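# Transfer four plates from gray tray to blue tray

## Task

Relocate every one of the four plates from the gray tray onto the blue tray so each lies flat there, leave the gray tray in its original state, make sure the result stays put without the robot supporting anything, then release and pull the tool away.

## Robot and tools

Robot: a single six-joint arm ending in a suction-cup tool (no fingers). The tracked point is the cup point, the centre of the cup's 29 mm rim when unloaded. The cup opens along the cup point's own +z axis. About 7 cm back from the rim the tool widens, with its body and a camera extending roughly 8 cm sideways, so leave room for that near trays and plates. Joints from base outward: waist, shoulder, elbow, forearm roll, wrist pitch, wrist roll.

Frames: reported poses use the scene frame, with its origin on the table surface under the arm base, +z upward, and +y to the left when facing along +x. Positions are in metres, orientation as a wxyz quaternion, velocities in m/s and rad/s. The printed position can be a little off, more so at long reach. Commanded motion, however, is given in the cup point's own axes, not the scene frame.

The 7-number row (used by both execute_actions and move): dx, dy, dz, rx, ry, rz, suction, each between -1 and 1. The first six are an offset (not a pose) from the cup point's measured pose at the start of the action, expressed in the cup point's axes. Scale: 1.0 equals 0.6 m for dx, dy, dz and 180 degrees for the rotation; rx, ry, rz form one rotation vector. The seventh number is the vacuum level as a fraction of full (about 55 kPa under ambient); 0.05 or less means off. The setting persists until changed.

execute_actions(actions): a list of actions run one after another. Each action is a table of up to 15 rows, one row per 1/30 s step; if fewer than 15 rows are given, the final row repeats for the remaining steps. Every row in an action is measured from the same starting pose of that action, not from the row before it. For the first action in a call, the start is the pose most recently reported. An empty list simply returns current state and images.

move(target, speed, blocking): drives the cup point along a straight path toward one target row (same 7 numbers, offset from the pose in the latest result that reported one). speed is the path's top speed in m/s, 0.002 to 0.5, default 0.25; rotation is capped at twice that value in rad/s. The path lasts 0.5 to 10 s and is cut off at 10 s. It does not avoid obstacles, the real motion can lag, drift or overshoot speed, especially near full arm extension, and rotations take the shorter way. The suction value is applied at the start. With blocking=false you get a result after 0.5 s while motion continues; until a result shows the move ended, use wait or stop before sending any other motion. The result adds a move: line giving the ending (done = settled near target; otherwise off_target, moving, held, fault), any limits applied (paced = commanded pose was clipped; held = a check blocked some steps, after which the arm may move faster than speed), and distance remaining to target.

wait(seconds): 0 to 10; the arm keeps its last command and a running move continues; returns early if that move ends. stop(): brakes a running move; faster moves need more distance. zoom_image(camera, region): camera is cam_head_left or cam_head_right; region is [x0, y0, x1, y1] in pixels with (0,0) at top-left, no larger than 504 by 504. finished_scene(scene): give the current scene number; irreversible, so call it only when the plates are settled on the blue tray and the tool is off them.

Control behaviour: each step the commanded pose is limited to 70 mm and 16 degrees from the measured pose; after an action the arm goes no further than that last clipped pose, so large displacements need several actions. Position takes priority over orientation when both cannot be met. The Hand target line shows where the controller is heading. A pose unreachable line means the clearance check altered or blocked the command (the base mount counts as arm).

Suction: turn vacuum on and press the rim fully onto a smooth flat area of a plate, away from its edge, holes or seams. suction_measured shows achieved vacuum (near 0 without a seal; at best about 0.15 below the command, dipping up to 0.04 between pump cycles). part_present switches to 1 at 0.50 and back to 0 below 0.45. Under vacuum the cup shortens, so a held plate rides up to about 10 mm nearer the tool. To release, set the plate down so it rests on the tray, then switch suction off and back away; contact may persist for the first 15 mm. If the cup seals to the table, switching suction off frees it.

Avoid: knocking or dropping anything off the table, fast impacts and deep pushes past contact (faster and deeper means harder). If a joint's contact torque hits its limit (waist 44.5, shoulder 44.5, elbow 26.7, forearm roll 26.7, wrist pitch 17.8, wrist roll 17.8 N m), the arm backs off, freezes for 10 s and drops the rest of the call. Holding loads heats motors: a MOTOR HOT line appears from 65 °C and at 80 °C an OVER-TEMPERATURE FAULT brakes the arm until it cools. Loose objects may occasionally get nudged by outside pushes; check the trays before finishing.

Cameras: cam_head_left and cam_head_right, both 504x504, returned in that order with every result; pinhole calibration data is provided and may be slightly off.

Each tool is called after "Request:" by a JSON object that holds its "op" and its "data".

## Session

Request:
{"op": "execute_actions", "data": {"actions": []}}

Scene clock: 0.00 s.
end_effector_position=(+0.4018, -0.0131, +0.3436) suction_measured=0.00 part_present=0 end_effector_quat_wxyz=(-0.005, +0.011, +1.000, +0.003) end_effector_velocity=(-0.000, +0.000, -0.000) end_effector_angular_velocity=(+0.000, +0.001, +0.001)
Joint positions: [ 0.    -0.269 -0.927 -0.003  1.195  2.354]
Joint velocities: [ 0.     0.001 -0.     0.     0.001 -0.   ]
Hand target: +0.402, -0.013, +0.344; -0.005, +0.011, +1.000, +0.003

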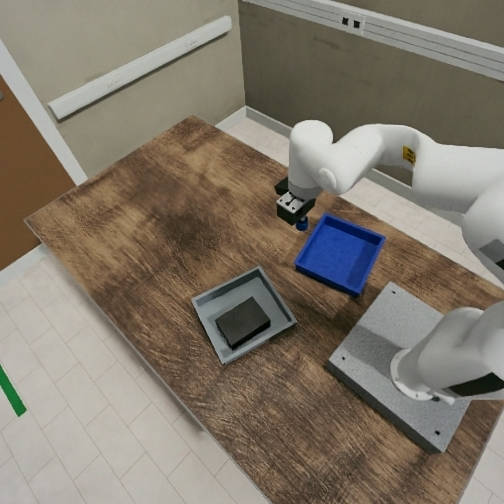

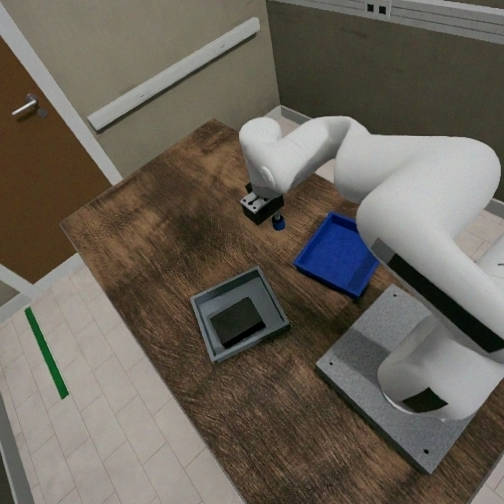

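Request:
{"op": "zoom_image", "data": {"camera": "cam_head_left", "region": [180, 200, 400, 370]}}

Request:
{"op": "zoom_image", "data": {"camera": "cam_head_right", "region": [180, 200, 400, 370]}}

Region (180, 200, 400, 370) of cam_head_left's 504x504 image, scaled by 2.291, with more detail than that image has; it fills the top 389 rows of this view, and the rest is white.

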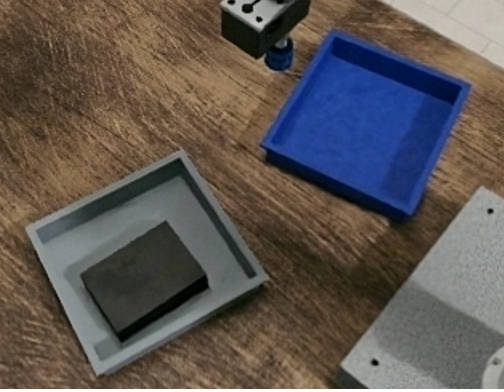

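Region (180, 200, 400, 370) of cam_head_right's 504x504 image, scaled by 2.291, with more detail than that image has; it fills the top 389 rows of this view, and the rest is white.

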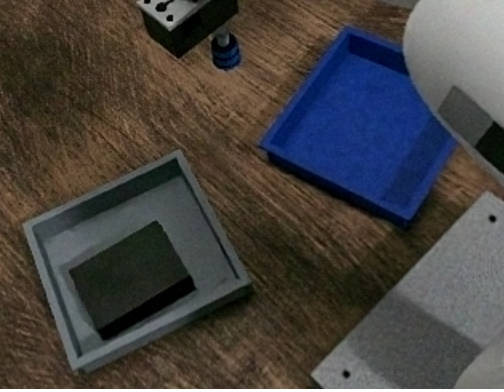

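Request:
{"op": "move", "data": {"target": [-0.055,0.333,0.40,0,0,0,0], "speed": 0.4}}

Request:
{"op": "zoom_image", "data": {"camera": "cam_head_left", "region": [180, 200, 400, 370]}}

Request:
{"op": "zoom_image", "data": {"camera": "cam_head_right", "region": [180, 200, 400, 370]}}

Scene clock: 2.23 s.
end_effector_position=(+0.4385, +0.1880, +0.1060) suction_measured=0.00 part_present=0 end_effector_quat_wxyz=(-0.004, +0.010, +1.000, +0.004) end_effector_velocity=(-0.002, +0.000, -0.004) end_effector_angular_velocity=(-0.004, +0.007, +0.001)
Joint positions: [ 0.432  0.373 -0.931 -0.003  0.556  2.786]
Joint velocities: [ 0.003  0.008 -0.    -0.001 -0.     0.003]
Hand target: +0.438, +0.188, +0.105; -0.004, +0.010, +1.000, +0.004
Off the commanded pose: 0.002 m, 0 deg.
move: done

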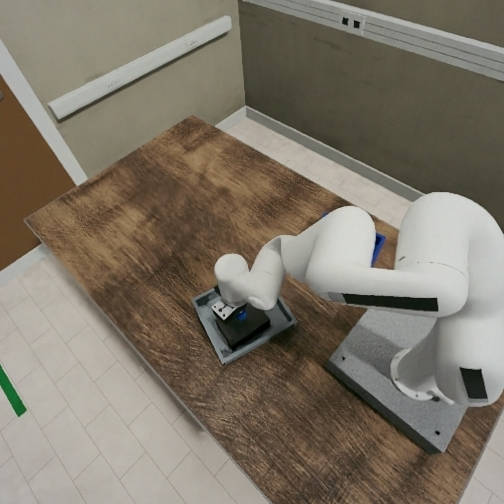

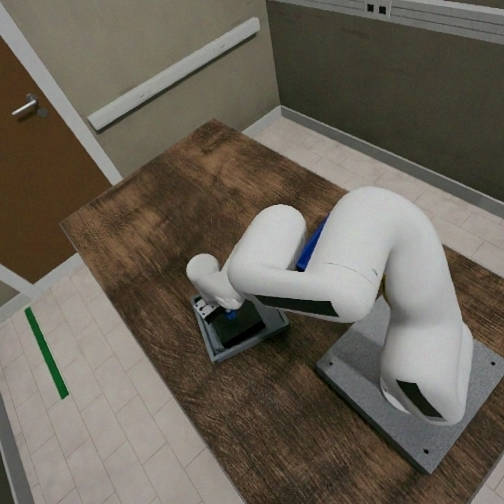

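Region (180, 200, 400, 370) of cam_head_left's 504x504 image, scaled by 2.291, with more detail than that image has; it fills the top 389 rows of this view, and the rest is white.

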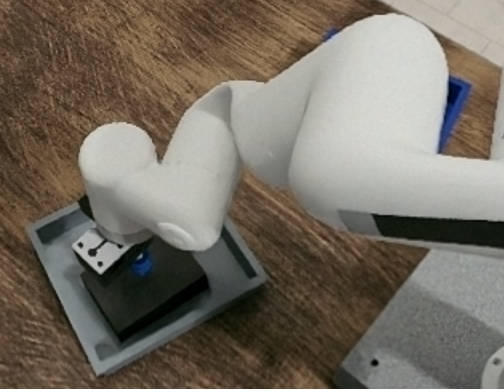

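Region (180, 200, 400, 370) of cam_head_right's 504x504 image, scaled by 2.291, with more detail than that image has; it fills the top 389 rows of this view, and the rest is white.

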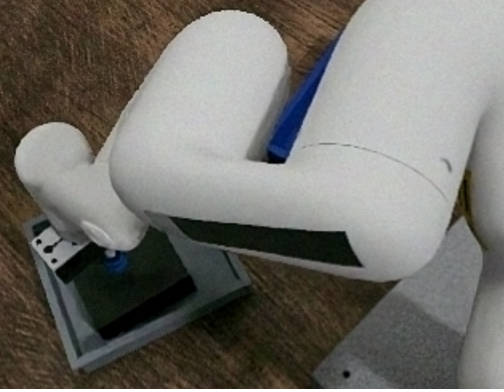

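Plausible. Descend slowly with suction.

Request:
{"op": "move", "data": {"target": [0,0,0.09,0,0,0,1], "speed": 0.05}}

Request:
{"op": "zoom_image", "data": {"camera": "cam_head_left", "region": [180, 200, 400, 370]}}

Scene clock: 3.77 s.
end_effector_position=(+0.4383, +0.1887, +0.0523) suction_measured=0.00 part_present=0 end_effector_quat_wxyz=(-0.004, +0.010, +1.000, +0.004) end_effector_velocity=(-0.000, +0.000, -0.001) end_effector_angular_velocity=(-0.000, +0.000, -0.001)
Joint positions: [ 0.432  0.517 -0.948 -0.003  0.429  2.786]
Joint velocities: [ 0.     0.002 -0.001 -0.    -0.002  0.002]
Hand target: +0.438, +0.189, +0.052; -0.004, +0.010, +1.000, +0.004
Off the commanded pose: 0.000 m, 0 deg.
move: done

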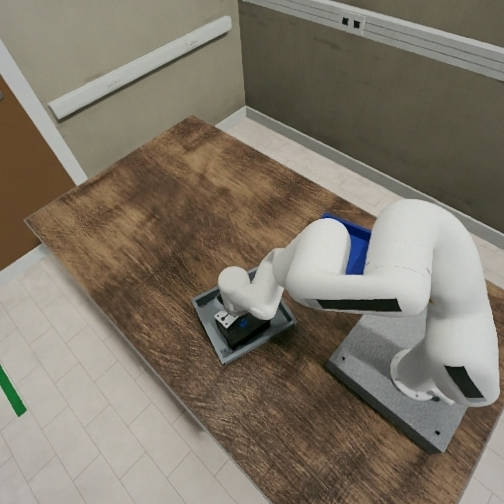

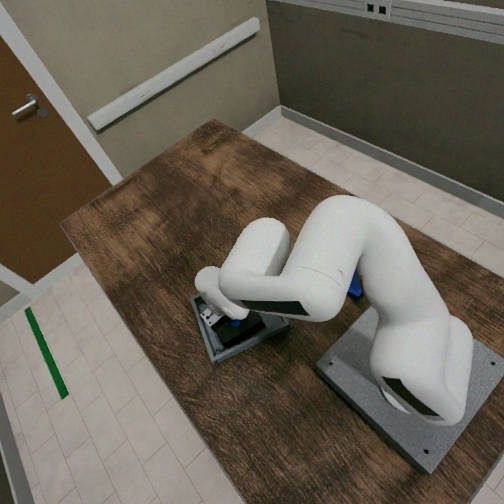

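Region (180, 200, 400, 370) of cam_head_left's 504x504 image, scaled by 2.291, with more detail than that image has; it fills the top 389 rows of this view, and the rest is white.

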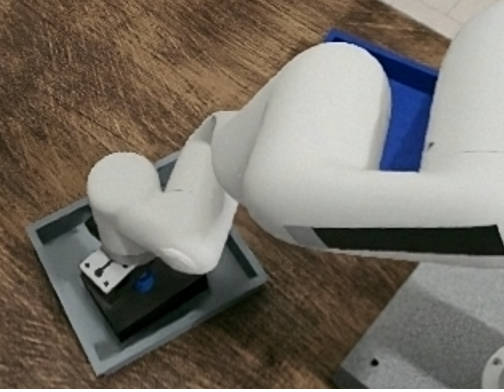

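Request:
{"op": "move", "data": {"target": [-0.02,-0.024,0.012,0,0,0,1], "speed": 0.05}}

Request:
{"op": "move", "data": {"target": [0,0,0.02,0,0,0,1], "speed": 0.02}}

Request:
{"op": "move", "data": {"target": [0,0,0.012,0,0,0,1], "speed": 0.02}}

Scene clock: 4.73 s.
end_effector_position=(+0.4498, +0.1742, +0.0449) suction_measured=0.50 part_present=1 end_effector_quat_wxyz=(-0.004, +0.010, +1.000, +0.004) end_effector_velocity=(+0.001, +0.000, +0.001) end_effector_angular_velocity=(+0.001, -0.002, +0.002)
Joint positions: [ 0.395  0.548 -0.974 -0.003  0.423  2.748]
Joint velocities: [-0.    -0.    -0.001 -0.    -0.    -0.002]
Hand target: +0.450, +0.174, +0.045; -0.004, +0.010, +1.000, +0.004
Off the commanded pose: 0.000 m, 0 deg.
move: done

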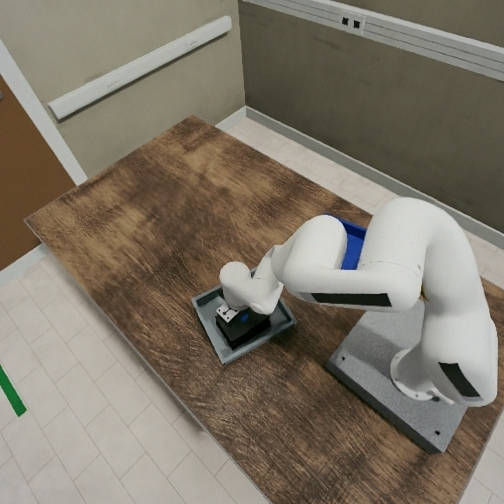

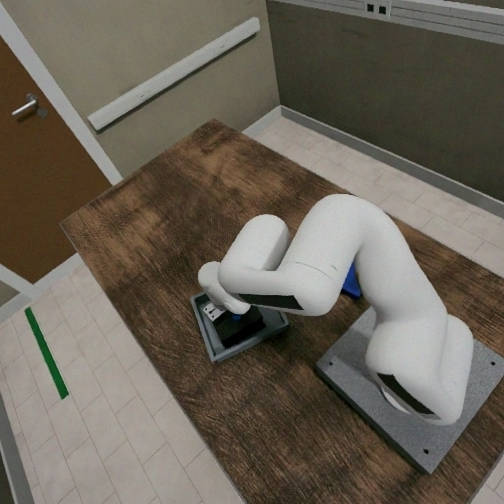

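Scene clock: 5.57 s.
end_effector_position=(+0.4524, +0.1754, +0.0360) suction_measured=0.96 part_present=1 end_effector_quat_wxyz=(+0.000, +0.010, +1.000, +0.006) end_effector_velocity=(-0.001, -0.001, -0.003) end_effector_angular_velocity=(-0.001, +0.002, -0.002)
Joint positions: [ 0.395  0.577 -0.985 -0.003  0.398  2.748]
Joint velocities: [-0.001  0.006  0.001  0.001 -0.004  0.   ]
Hand target: +0.450, +0.174, +0.033; -0.004, +0.010, +1.000, +0.004
Off the commanded pose: 0.004 m, 0 deg.
move: off_target

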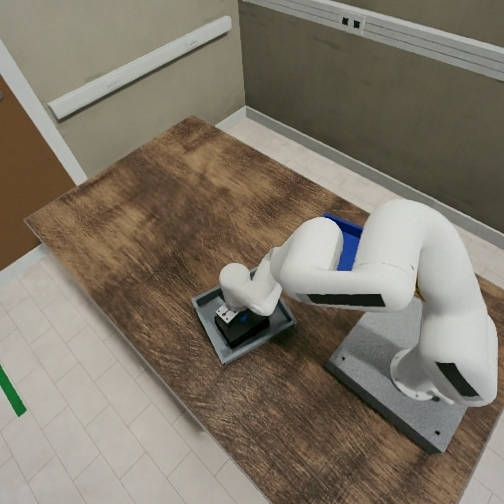

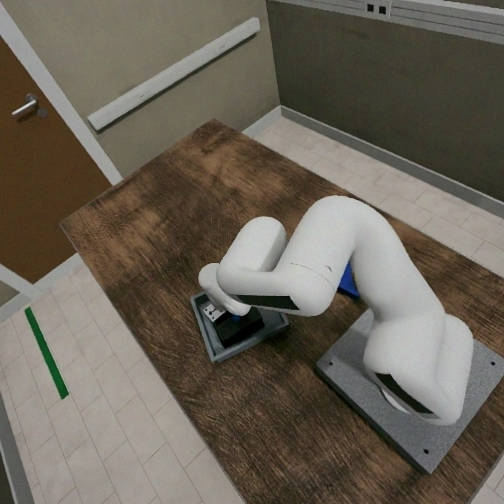

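Scene clock: 6.27 s.
end_effector_position=(+0.4564, +0.1770, +0.0349) suction_measured=0.98 part_present=1 end_effector_quat_wxyz=(+0.006, +0.010, +1.000, +0.008) end_effector_velocity=(+0.000, -0.000, +0.000) end_effector_angular_velocity=(+0.001, -0.002, -0.002)
Joint positions: [ 0.395  0.586 -0.992 -0.003  0.383  2.748]
Joint velocities: [-0.    -0.001  0.002 -0.    -0.003  0.002]
Hand target: +0.452, +0.175, +0.029; +0.000, +0.010, +1.000, +0.006
Off the commanded pose: 0.007 m, 1 deg.
move: off_target

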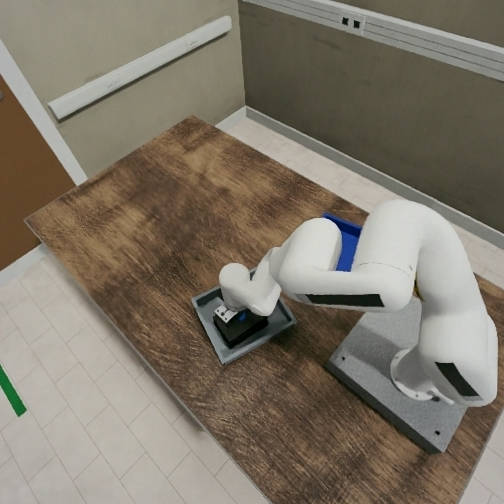

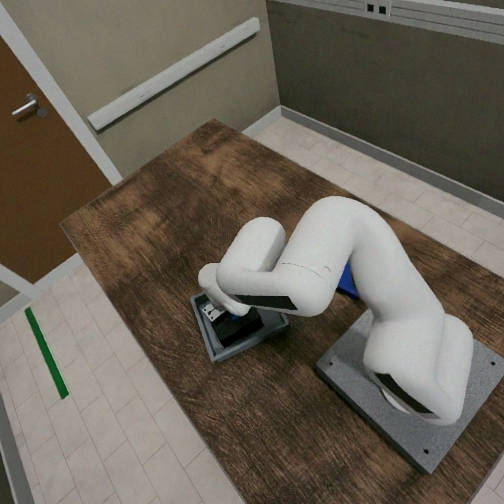

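Request:
{"op": "move", "data": {"target": [0,0,-0.13,0,0,0,1], "speed": 0.15}}

Request:
{"op": "move", "data": {"target": [0.16,-0.665,0,0,0,0,1], "speed": 0.3}}

Request:
{"op": "zoom_image", "data": {"camera": "cam_head_left", "region": [180, 180, 420, 370]}}

Scene clock: 7.40 s.
end_effector_position=(+0.4550, +0.1753, +0.1122) suction_measured=0.99 part_present=1 end_effector_quat_wxyz=(+0.006, +0.010, +1.000, +0.008) end_effector_velocity=(+0.003, +0.001, +0.004) end_effector_angular_velocity=(+0.003, -0.009, -0.001)
Joint positions: [ 0.395  0.375 -0.954 -0.003  0.557  2.748]
Joint velocities: [-0.    -0.006 -0.003 -0.001 -0.     0.001]
Hand target: +0.455, +0.175, +0.113; +0.006, +0.010, +1.000, +0.008
Off the commanded pose: 0.001 m, 0 deg.
move: done

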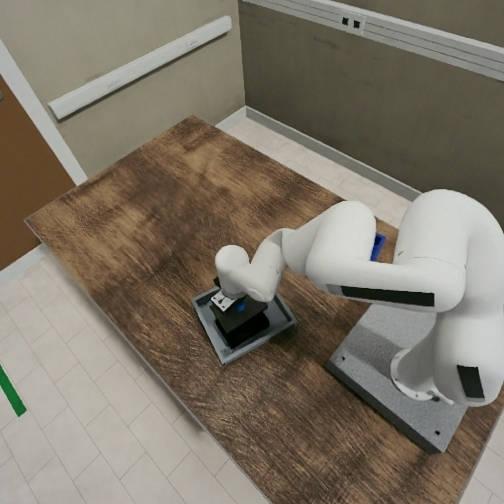

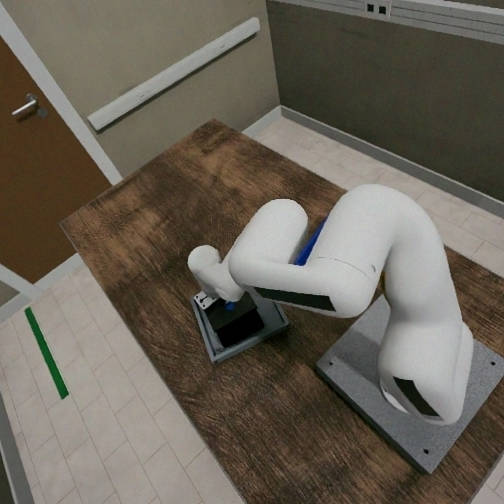

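Scene clock: 9.27 s.
end_effector_position=(+0.3487, -0.2203, +0.1045) suction_measured=0.99 part_present=1 end_effector_quat_wxyz=(+0.005, +0.010, +1.000, +0.007) end_effector_velocity=(+0.000, -0.003, +0.000) end_effector_angular_velocity=(+0.002, -0.002, +0.001)
Joint positions: [-0.54   0.205 -0.67   0.036  0.452  1.778]
Joint velocities: [-0.006  0.003 -0.005  0.006  0.001 -0.012]
Hand target: +0.349, -0.221, +0.104; +0.005, +0.010, +1.000, +0.007
Off the commanded pose: 0.002 m, 0 deg.
move: done

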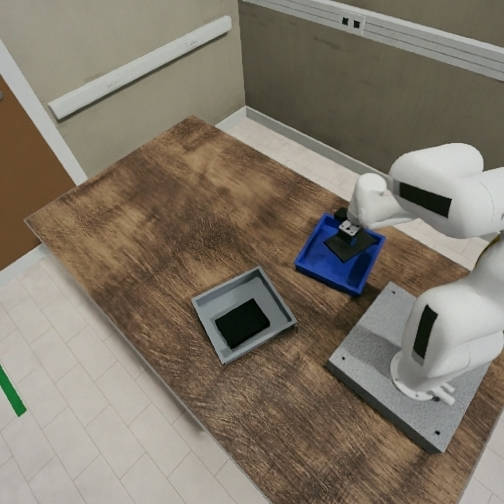

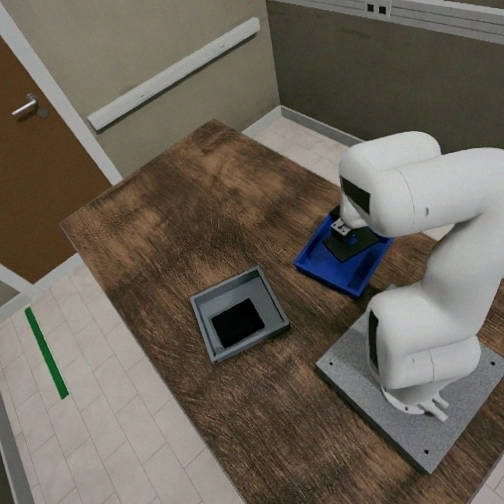

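Region (180, 180, 420, 370) of cam_head_left's 504x504 image, scaled by 2.100, with more detail than that image has; it fills the top 399 rows of this view, and the rest is white.

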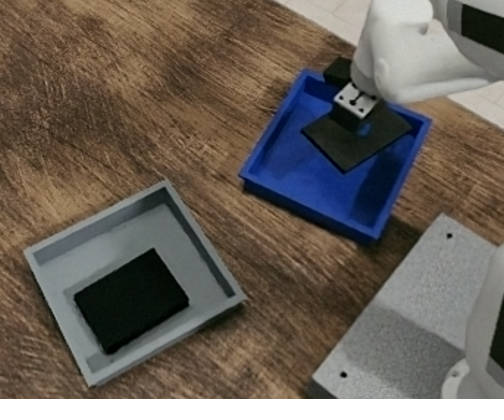

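Request:
{"op": "move", "data": {"target": [-0.02,0,0.09,0,0,0,1], "speed": 0.1}}

Request:
{"op": "zoom_image", "data": {"camera": "cam_head_left", "region": [260, 180, 420, 310]}}

Scene clock: 10.33 s.
end_effector_position=(+0.3616, -0.2199, +0.0510) suction_measured=0.99 part_present=1 end_effector_quat_wxyz=(+0.005, +0.010, +1.000, +0.007) end_effector_velocity=(-0.000, +0.000, -0.001) end_effector_angular_velocity=(+0.000, +0.001, -0.001)
Joint positions: [-0.521  0.398 -0.729  0.05   0.317  1.782]
Joint velocities: [ 0.     0.004  0.     0.    -0.003  0.001]
Hand target: +0.361, -0.220, +0.051; +0.005, +0.010, +1.000, +0.007
Off the commanded pose: 0.001 m, 0 deg.
move: done

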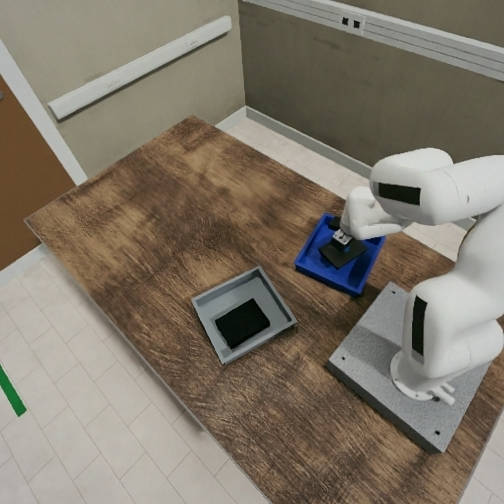

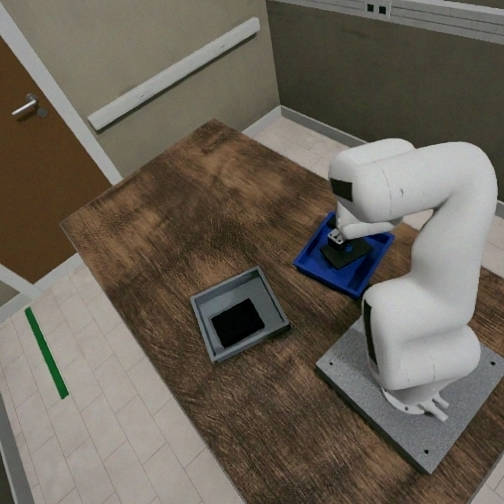

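Region (260, 180, 420, 310) of cam_head_left's 504x504 image, scaled by 3.150, with more detail than that image has; it fills the top 410 rows of this view, and the rest is white.

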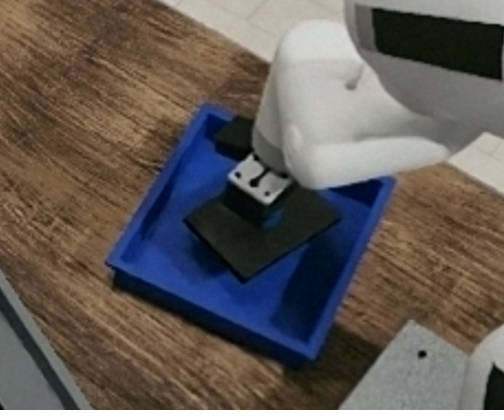

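Request:
{"op": "move", "data": {"target": [0,0,0.065,0,0,0,1], "speed": 0.03}}

Scene clock: 12.03 s.
end_effector_position=(+0.3622, -0.2193, +0.0122) suction_measured=0.99 part_present=1 end_effector_quat_wxyz=(+0.005, +0.010, +1.000, +0.007) end_effector_velocity=(+0.000, -0.000, -0.001) end_effector_angular_velocity=(-0.001, -0.001, -0.000)
Joint positions: [-0.515  0.528 -0.764  0.072  0.222  1.764]
Joint velocities: [-0.     0.002 -0.001  0.001 -0.003 -0.001]
Hand target: +0.362, -0.219, +0.012; +0.005, +0.010, +1.000, +0.007
Off the commanded pose: 0.000 m, 0 deg.
move: done

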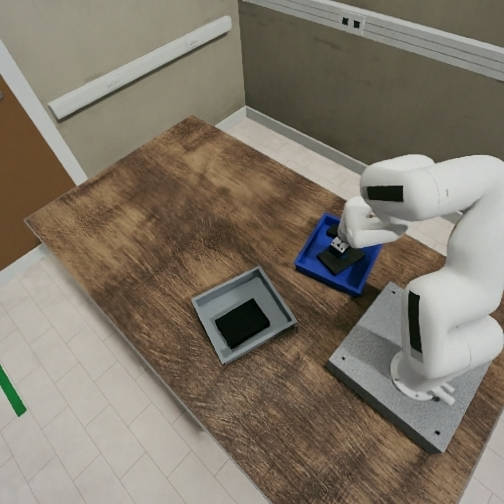

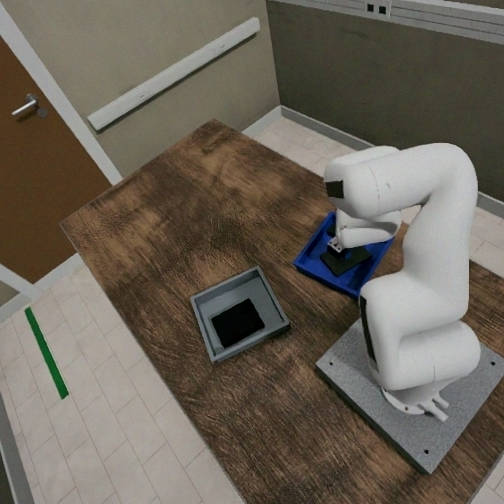

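Request:
{"op": "move", "data": {"target": [0,0,0.012,0,0,0,1], "speed": 0.02}}

Scene clock: 12.83 s.
end_effector_position=(+0.3625, -0.2193, +0.0053) suction_measured=0.99 part_present=1 end_effector_quat_wxyz=(+0.006, +0.010, +1.000, +0.007) end_effector_velocity=(+0.000, -0.001, -0.001) end_effector_angular_velocity=(-0.000, -0.001, +0.002)
Joint positions: [-0.514  0.552 -0.772  0.078  0.206  1.76 ]
Joint velocities: [-0.001  0.003 -0.002  0.    -0.001 -0.002]
Hand target: +0.362, -0.219, +0.005; +0.005, +0.010, +1.000, +0.007
Off the commanded pose: 0.000 m, 0 deg.
move: done

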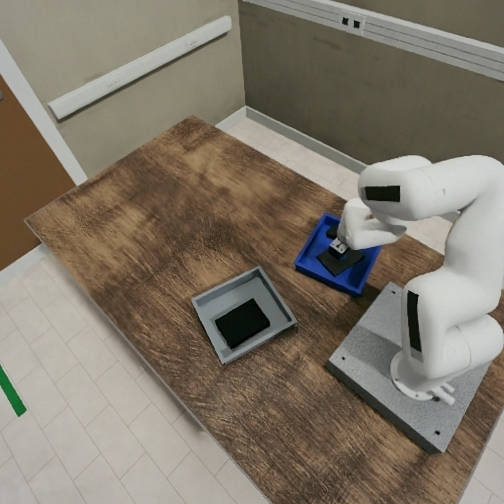

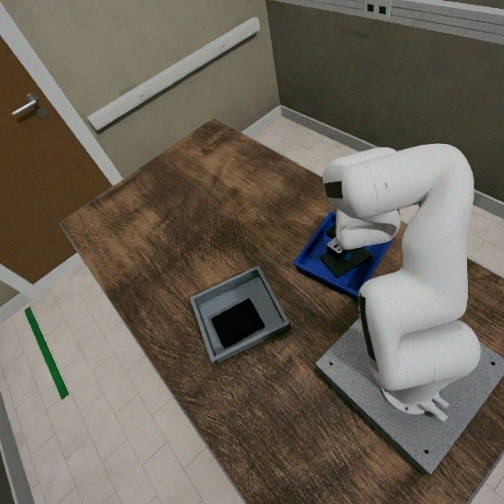

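Request:
{"op": "execute_actions", "data": {"actions": [[[0,0,0,0,0,0,0]]]}}

Request:
{"op": "move", "data": {"target": [0,0,-0.15,0,0,0,0], "speed": 0.2}}

Request:
{"op": "move", "data": {"target": [-0.133,0.665,0,0,0,0,0], "speed": 0.4}}

Request:
{"op": "move", "data": {"target": [0,0,0.09,0,0,0,1], "speed": 0.1}}

Scene clock: 13.53 s.
end_effector_position=(+0.3628, -0.2195, +0.0054) suction_measured=0.00 part_present=0 end_effector_quat_wxyz=(+0.006, +0.010, +1.000, +0.007) end_effector_velocity=(-0.000, +0.000, -0.001) end_effector_angular_velocity=(+0.001, +0.001, +0.000)
Joint positions: [-0.514  0.551 -0.773  0.078  0.206  1.76 ]
Joint velocities: [ 0.     0.002  0.     0.    -0.001 -0.001]
Hand target: +0.363, -0.219, +0.005; +0.006, +0.010, +1.000, +0.007
Off the commanded pose: 0.000 m, 0 deg.

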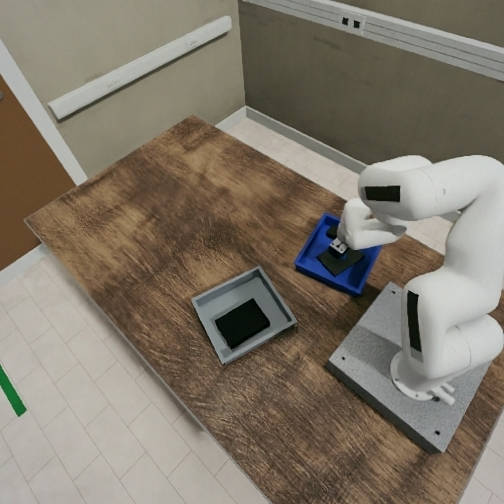

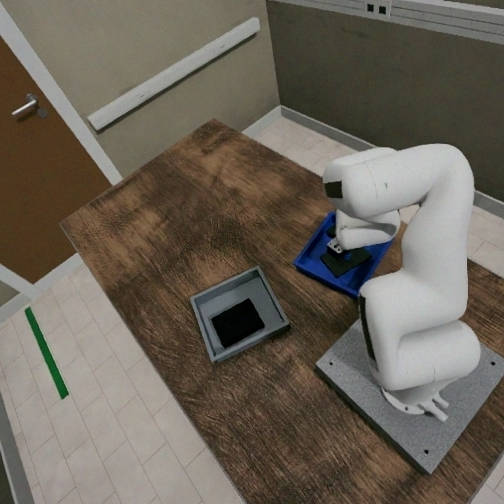

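Scene clock: 14.43 s.
end_effector_position=(+0.3611, -0.2206, +0.0948) suction_measured=0.00 part_present=0 end_effector_quat_wxyz=(+0.005, +0.010, +1.000, +0.007) end_effector_velocity=(+0.001, -0.001, +0.002) end_effector_angular_velocity=(-0.002, -0.003, -0.000)
Joint positions: [-0.525  0.26  -0.71   0.036  0.436  1.792]
Joint velocities: [-0.    -0.005 -0.002  0.     0.003  0.   ]
Hand target: +0.361, -0.221, +0.095; +0.006, +0.010, +1.000, +0.007
Off the commanded pose: 0.001 m, 0 deg.
move: done

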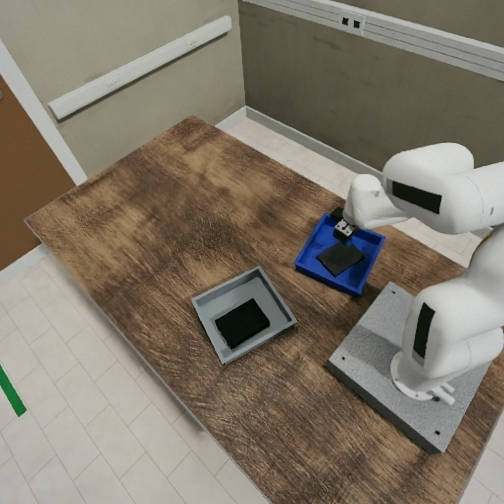

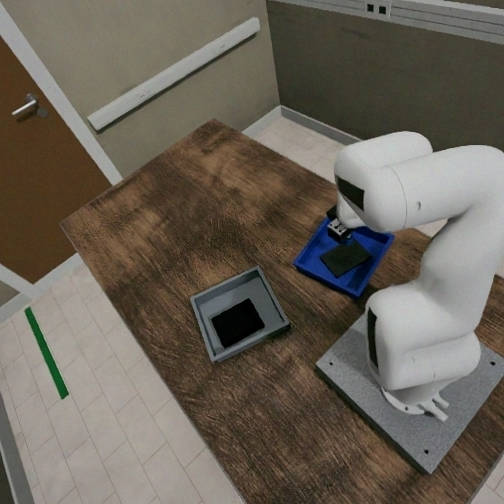

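Scene clock: 16.03 s.
end_effector_position=(+0.4509, +0.1754, +0.1020) suction_measured=0.00 part_present=0 end_effector_quat_wxyz=(+0.006, +0.010, +1.000, +0.007) end_effector_velocity=(+0.001, +0.003, +0.001) end_effector_angular_velocity=(-0.001, -0.002, +0.003)
Joint positions: [ 0.398  0.391 -0.939 -0.005  0.526  2.753]
Joint velocities: [ 0.006  0.002 -0.007 -0.004  0.004  0.006]
Hand target: +0.451, +0.176, +0.102; +0.006, +0.010, +1.000, +0.007
Off the commanded pose: 0.003 m, 0 deg.
move: done

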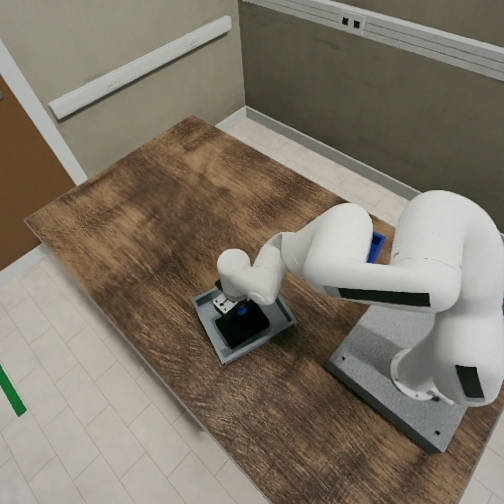

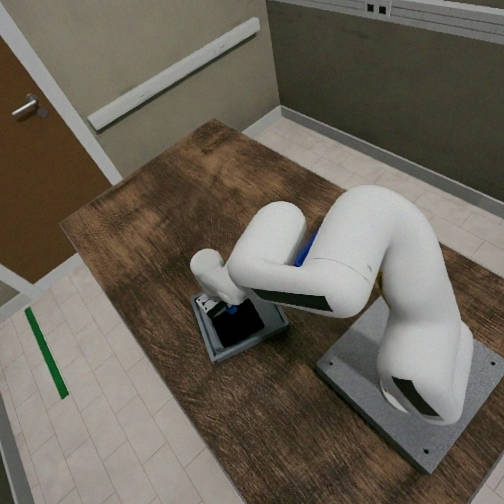

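Scene clock: 16.97 s.
end_effector_position=(+0.4518, +0.1765, +0.0485) suction_measured=0.00 part_present=0 end_effector_quat_wxyz=(+0.006, +0.010, +1.000, +0.008) end_effector_velocity=(-0.001, -0.001, -0.001) end_effector_angular_velocity=(-0.001, +0.003, -0.002)
Joint positions: [ 0.398  0.538 -0.964 -0.005  0.403  2.753]
Joint velocities: [-0.001  0.002  0.     0.001  0.     0.   ]
Hand target: +0.452, +0.176, +0.048; +0.006, +0.010, +1.000, +0.007
Off the commanded pose: 0.001 m, 0 deg.
move: done

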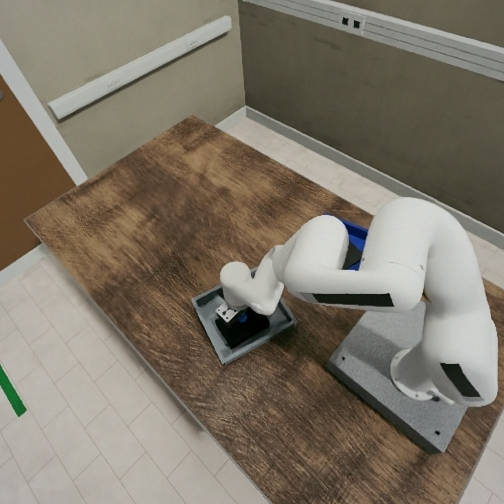

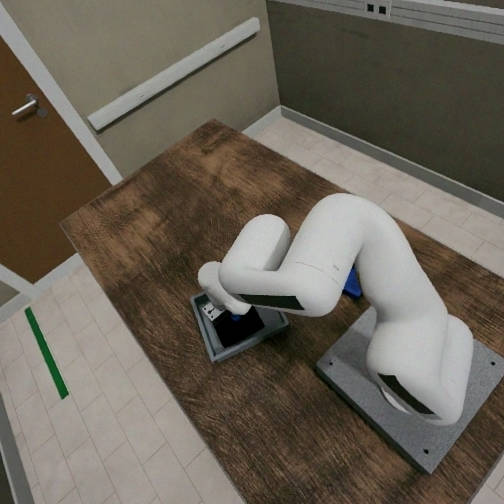

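To 0.030.

Request:
{"op": "move", "data": {"target": [0,0,0.03,0,0,0,1], "speed": 0.02}}

Scene clock: 18.20 s.
end_effector_position=(+0.4521, +0.1768, +0.0306) suction_measured=0.65 part_present=1 end_effector_quat_wxyz=(+0.006, +0.010, +1.000, +0.008) end_effector_velocity=(+0.002, +0.001, +0.000) end_effector_angular_velocity=(+0.002, -0.006, +0.002)
Joint positions: [ 0.398  0.59  -0.979 -0.005  0.366  2.754]
Joint velocities: [ 0.     0.002 -0.003 -0.001 -0.005 -0.001]
Hand target: +0.452, +0.177, +0.030; +0.006, +0.010, +1.000, +0.008
Off the commanded pose: 0.000 m, 0 deg.
move: done

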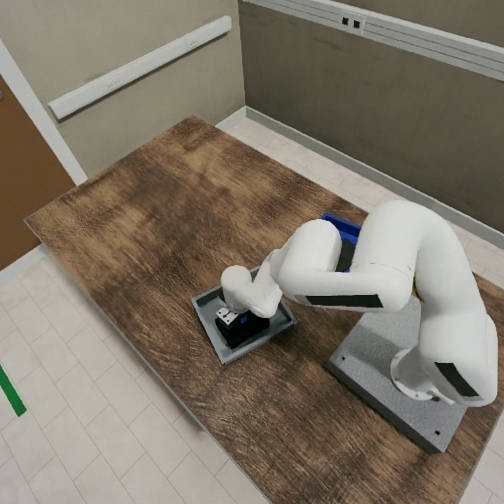

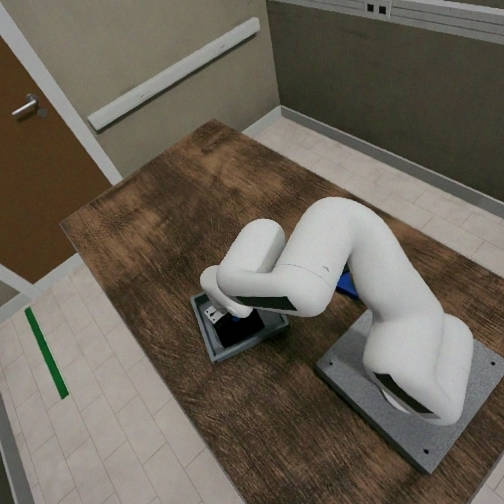

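Request:
{"op": "wait", "data": {"seconds": 0.4}}

Request:
{"op": "move", "data": {"target": [0,0,-0.12,0,0,0,1], "speed": 0.15}}

Request:
{"op": "move", "data": {"target": [0.133,-0.665,0,0,0,0,1], "speed": 0.3}}

Request:
{"op": "move", "data": {"target": [0,0,0.1,0,0,0,1], "speed": 0.1}}

Scene clock: 18.73 s.
end_effector_position=(+0.4521, +0.1769, +0.0305) suction_measured=0.95 part_present=1 end_effector_quat_wxyz=(+0.006, +0.010, +1.000, +0.008) end_effector_velocity=(-0.000, +0.000, -0.000) end_effector_angular_velocity=(-0.001, +0.001, +0.000)
Joint positions: [ 0.398  0.59  -0.979 -0.005  0.366  2.754]
Joint velocities: [ 0.     0.001 -0.001 -0.001  0.     0.001]
Hand target: +0.452, +0.177, +0.030; +0.006, +0.010, +1.000, +0.008
Off the commanded pose: 0.000 m, 0 deg.
wait: 0.40 s; at rest by 0.03 s

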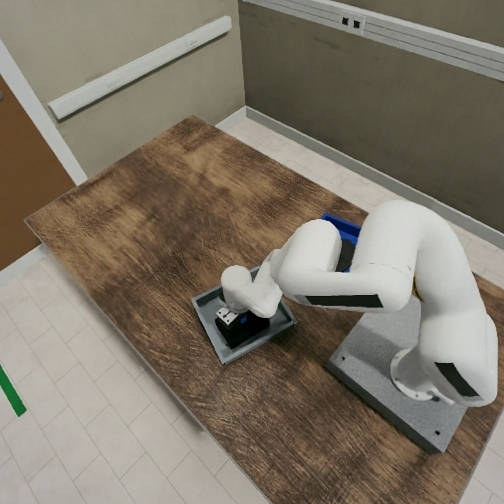

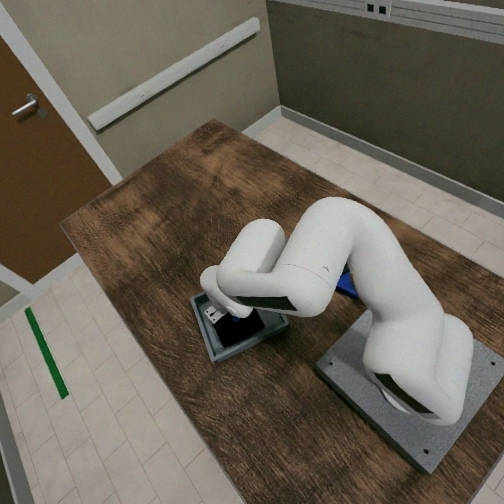

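Scene clock: 19.63 s.
end_effector_position=(+0.4507, +0.1754, +0.1018) suction_measured=0.98 part_present=1 end_effector_quat_wxyz=(+0.006, +0.010, +1.000, +0.007) end_effector_velocity=(+0.001, +0.001, +0.003) end_effector_angular_velocity=(+0.002, -0.003, -0.002)
Joint positions: [ 0.398  0.391 -0.939 -0.005  0.526  2.753]
Joint velocities: [ 0.    -0.005 -0.002  0.     0.004  0.001]
Hand target: +0.451, +0.176, +0.102; +0.006, +0.010, +1.000, +0.007
Off the commanded pose: 0.001 m, 0 deg.
move: done

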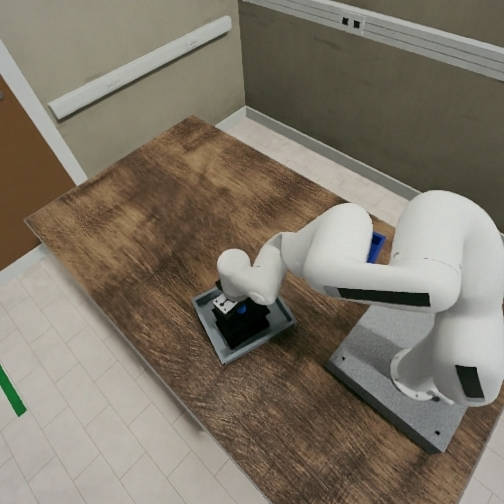

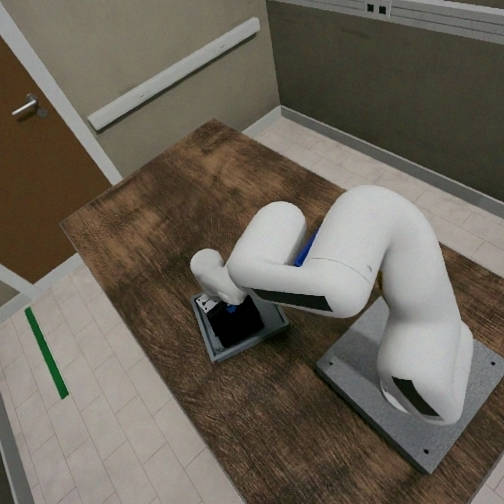

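Scene clock: 21.50 s.
end_effector_position=(+0.3607, -0.2207, +0.0946) suction_measured=0.99 part_present=1 end_effector_quat_wxyz=(+0.005, +0.010, +1.000, +0.007) end_effector_velocity=(-0.000, -0.002, +0.000) end_effector_angular_velocity=(+0.003, -0.001, -0.001)
Joint positions: [-0.525  0.26  -0.709  0.035  0.436  1.793]
Joint velocities: [-0.005  0.002 -0.004  0.006  0.003 -0.009]
Hand target: +0.361, -0.221, +0.095; +0.005, +0.010, +1.000, +0.007
Off the commanded pose: 0.002 m, 0 deg.
move: done

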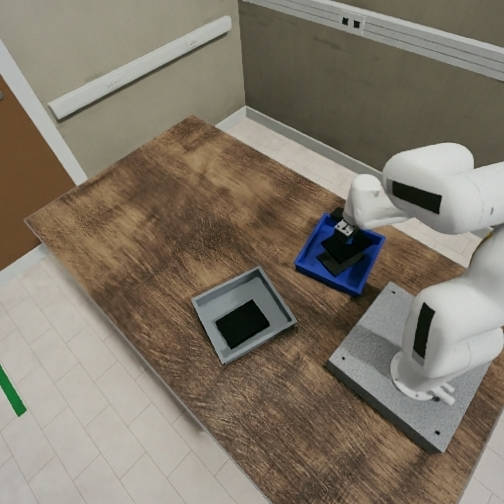

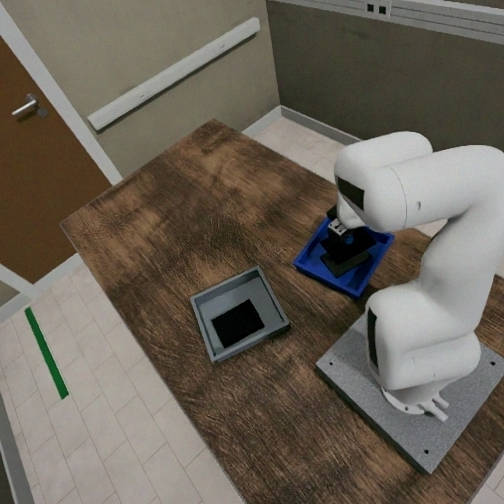

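Scene clock: 22.50 s.
end_effector_position=(+0.3617, -0.2199, +0.0350) suction_measured=0.99 part_present=1 end_effector_quat_wxyz=(+0.005, +0.010, +1.000, +0.007) end_effector_velocity=(-0.000, +0.000, -0.001) end_effector_angular_velocity=(+0.000, +0.001, +0.001)
Joint positions: [-0.519  0.451 -0.741  0.056  0.276  1.777]
Joint velocities: [ 0.001  0.003 -0.     0.    -0.002 -0.001]
Hand target: +0.361, -0.220, +0.035; +0.005, +0.010, +1.000, +0.007
Off the commanded pose: 0.001 m, 0 deg.
move: done

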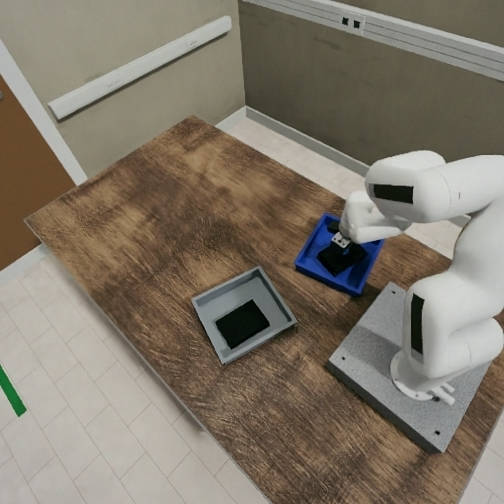

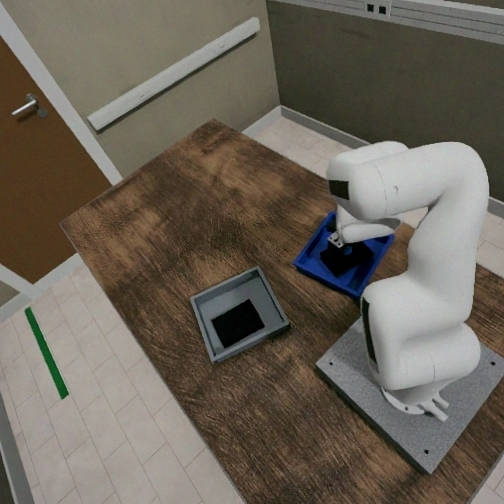

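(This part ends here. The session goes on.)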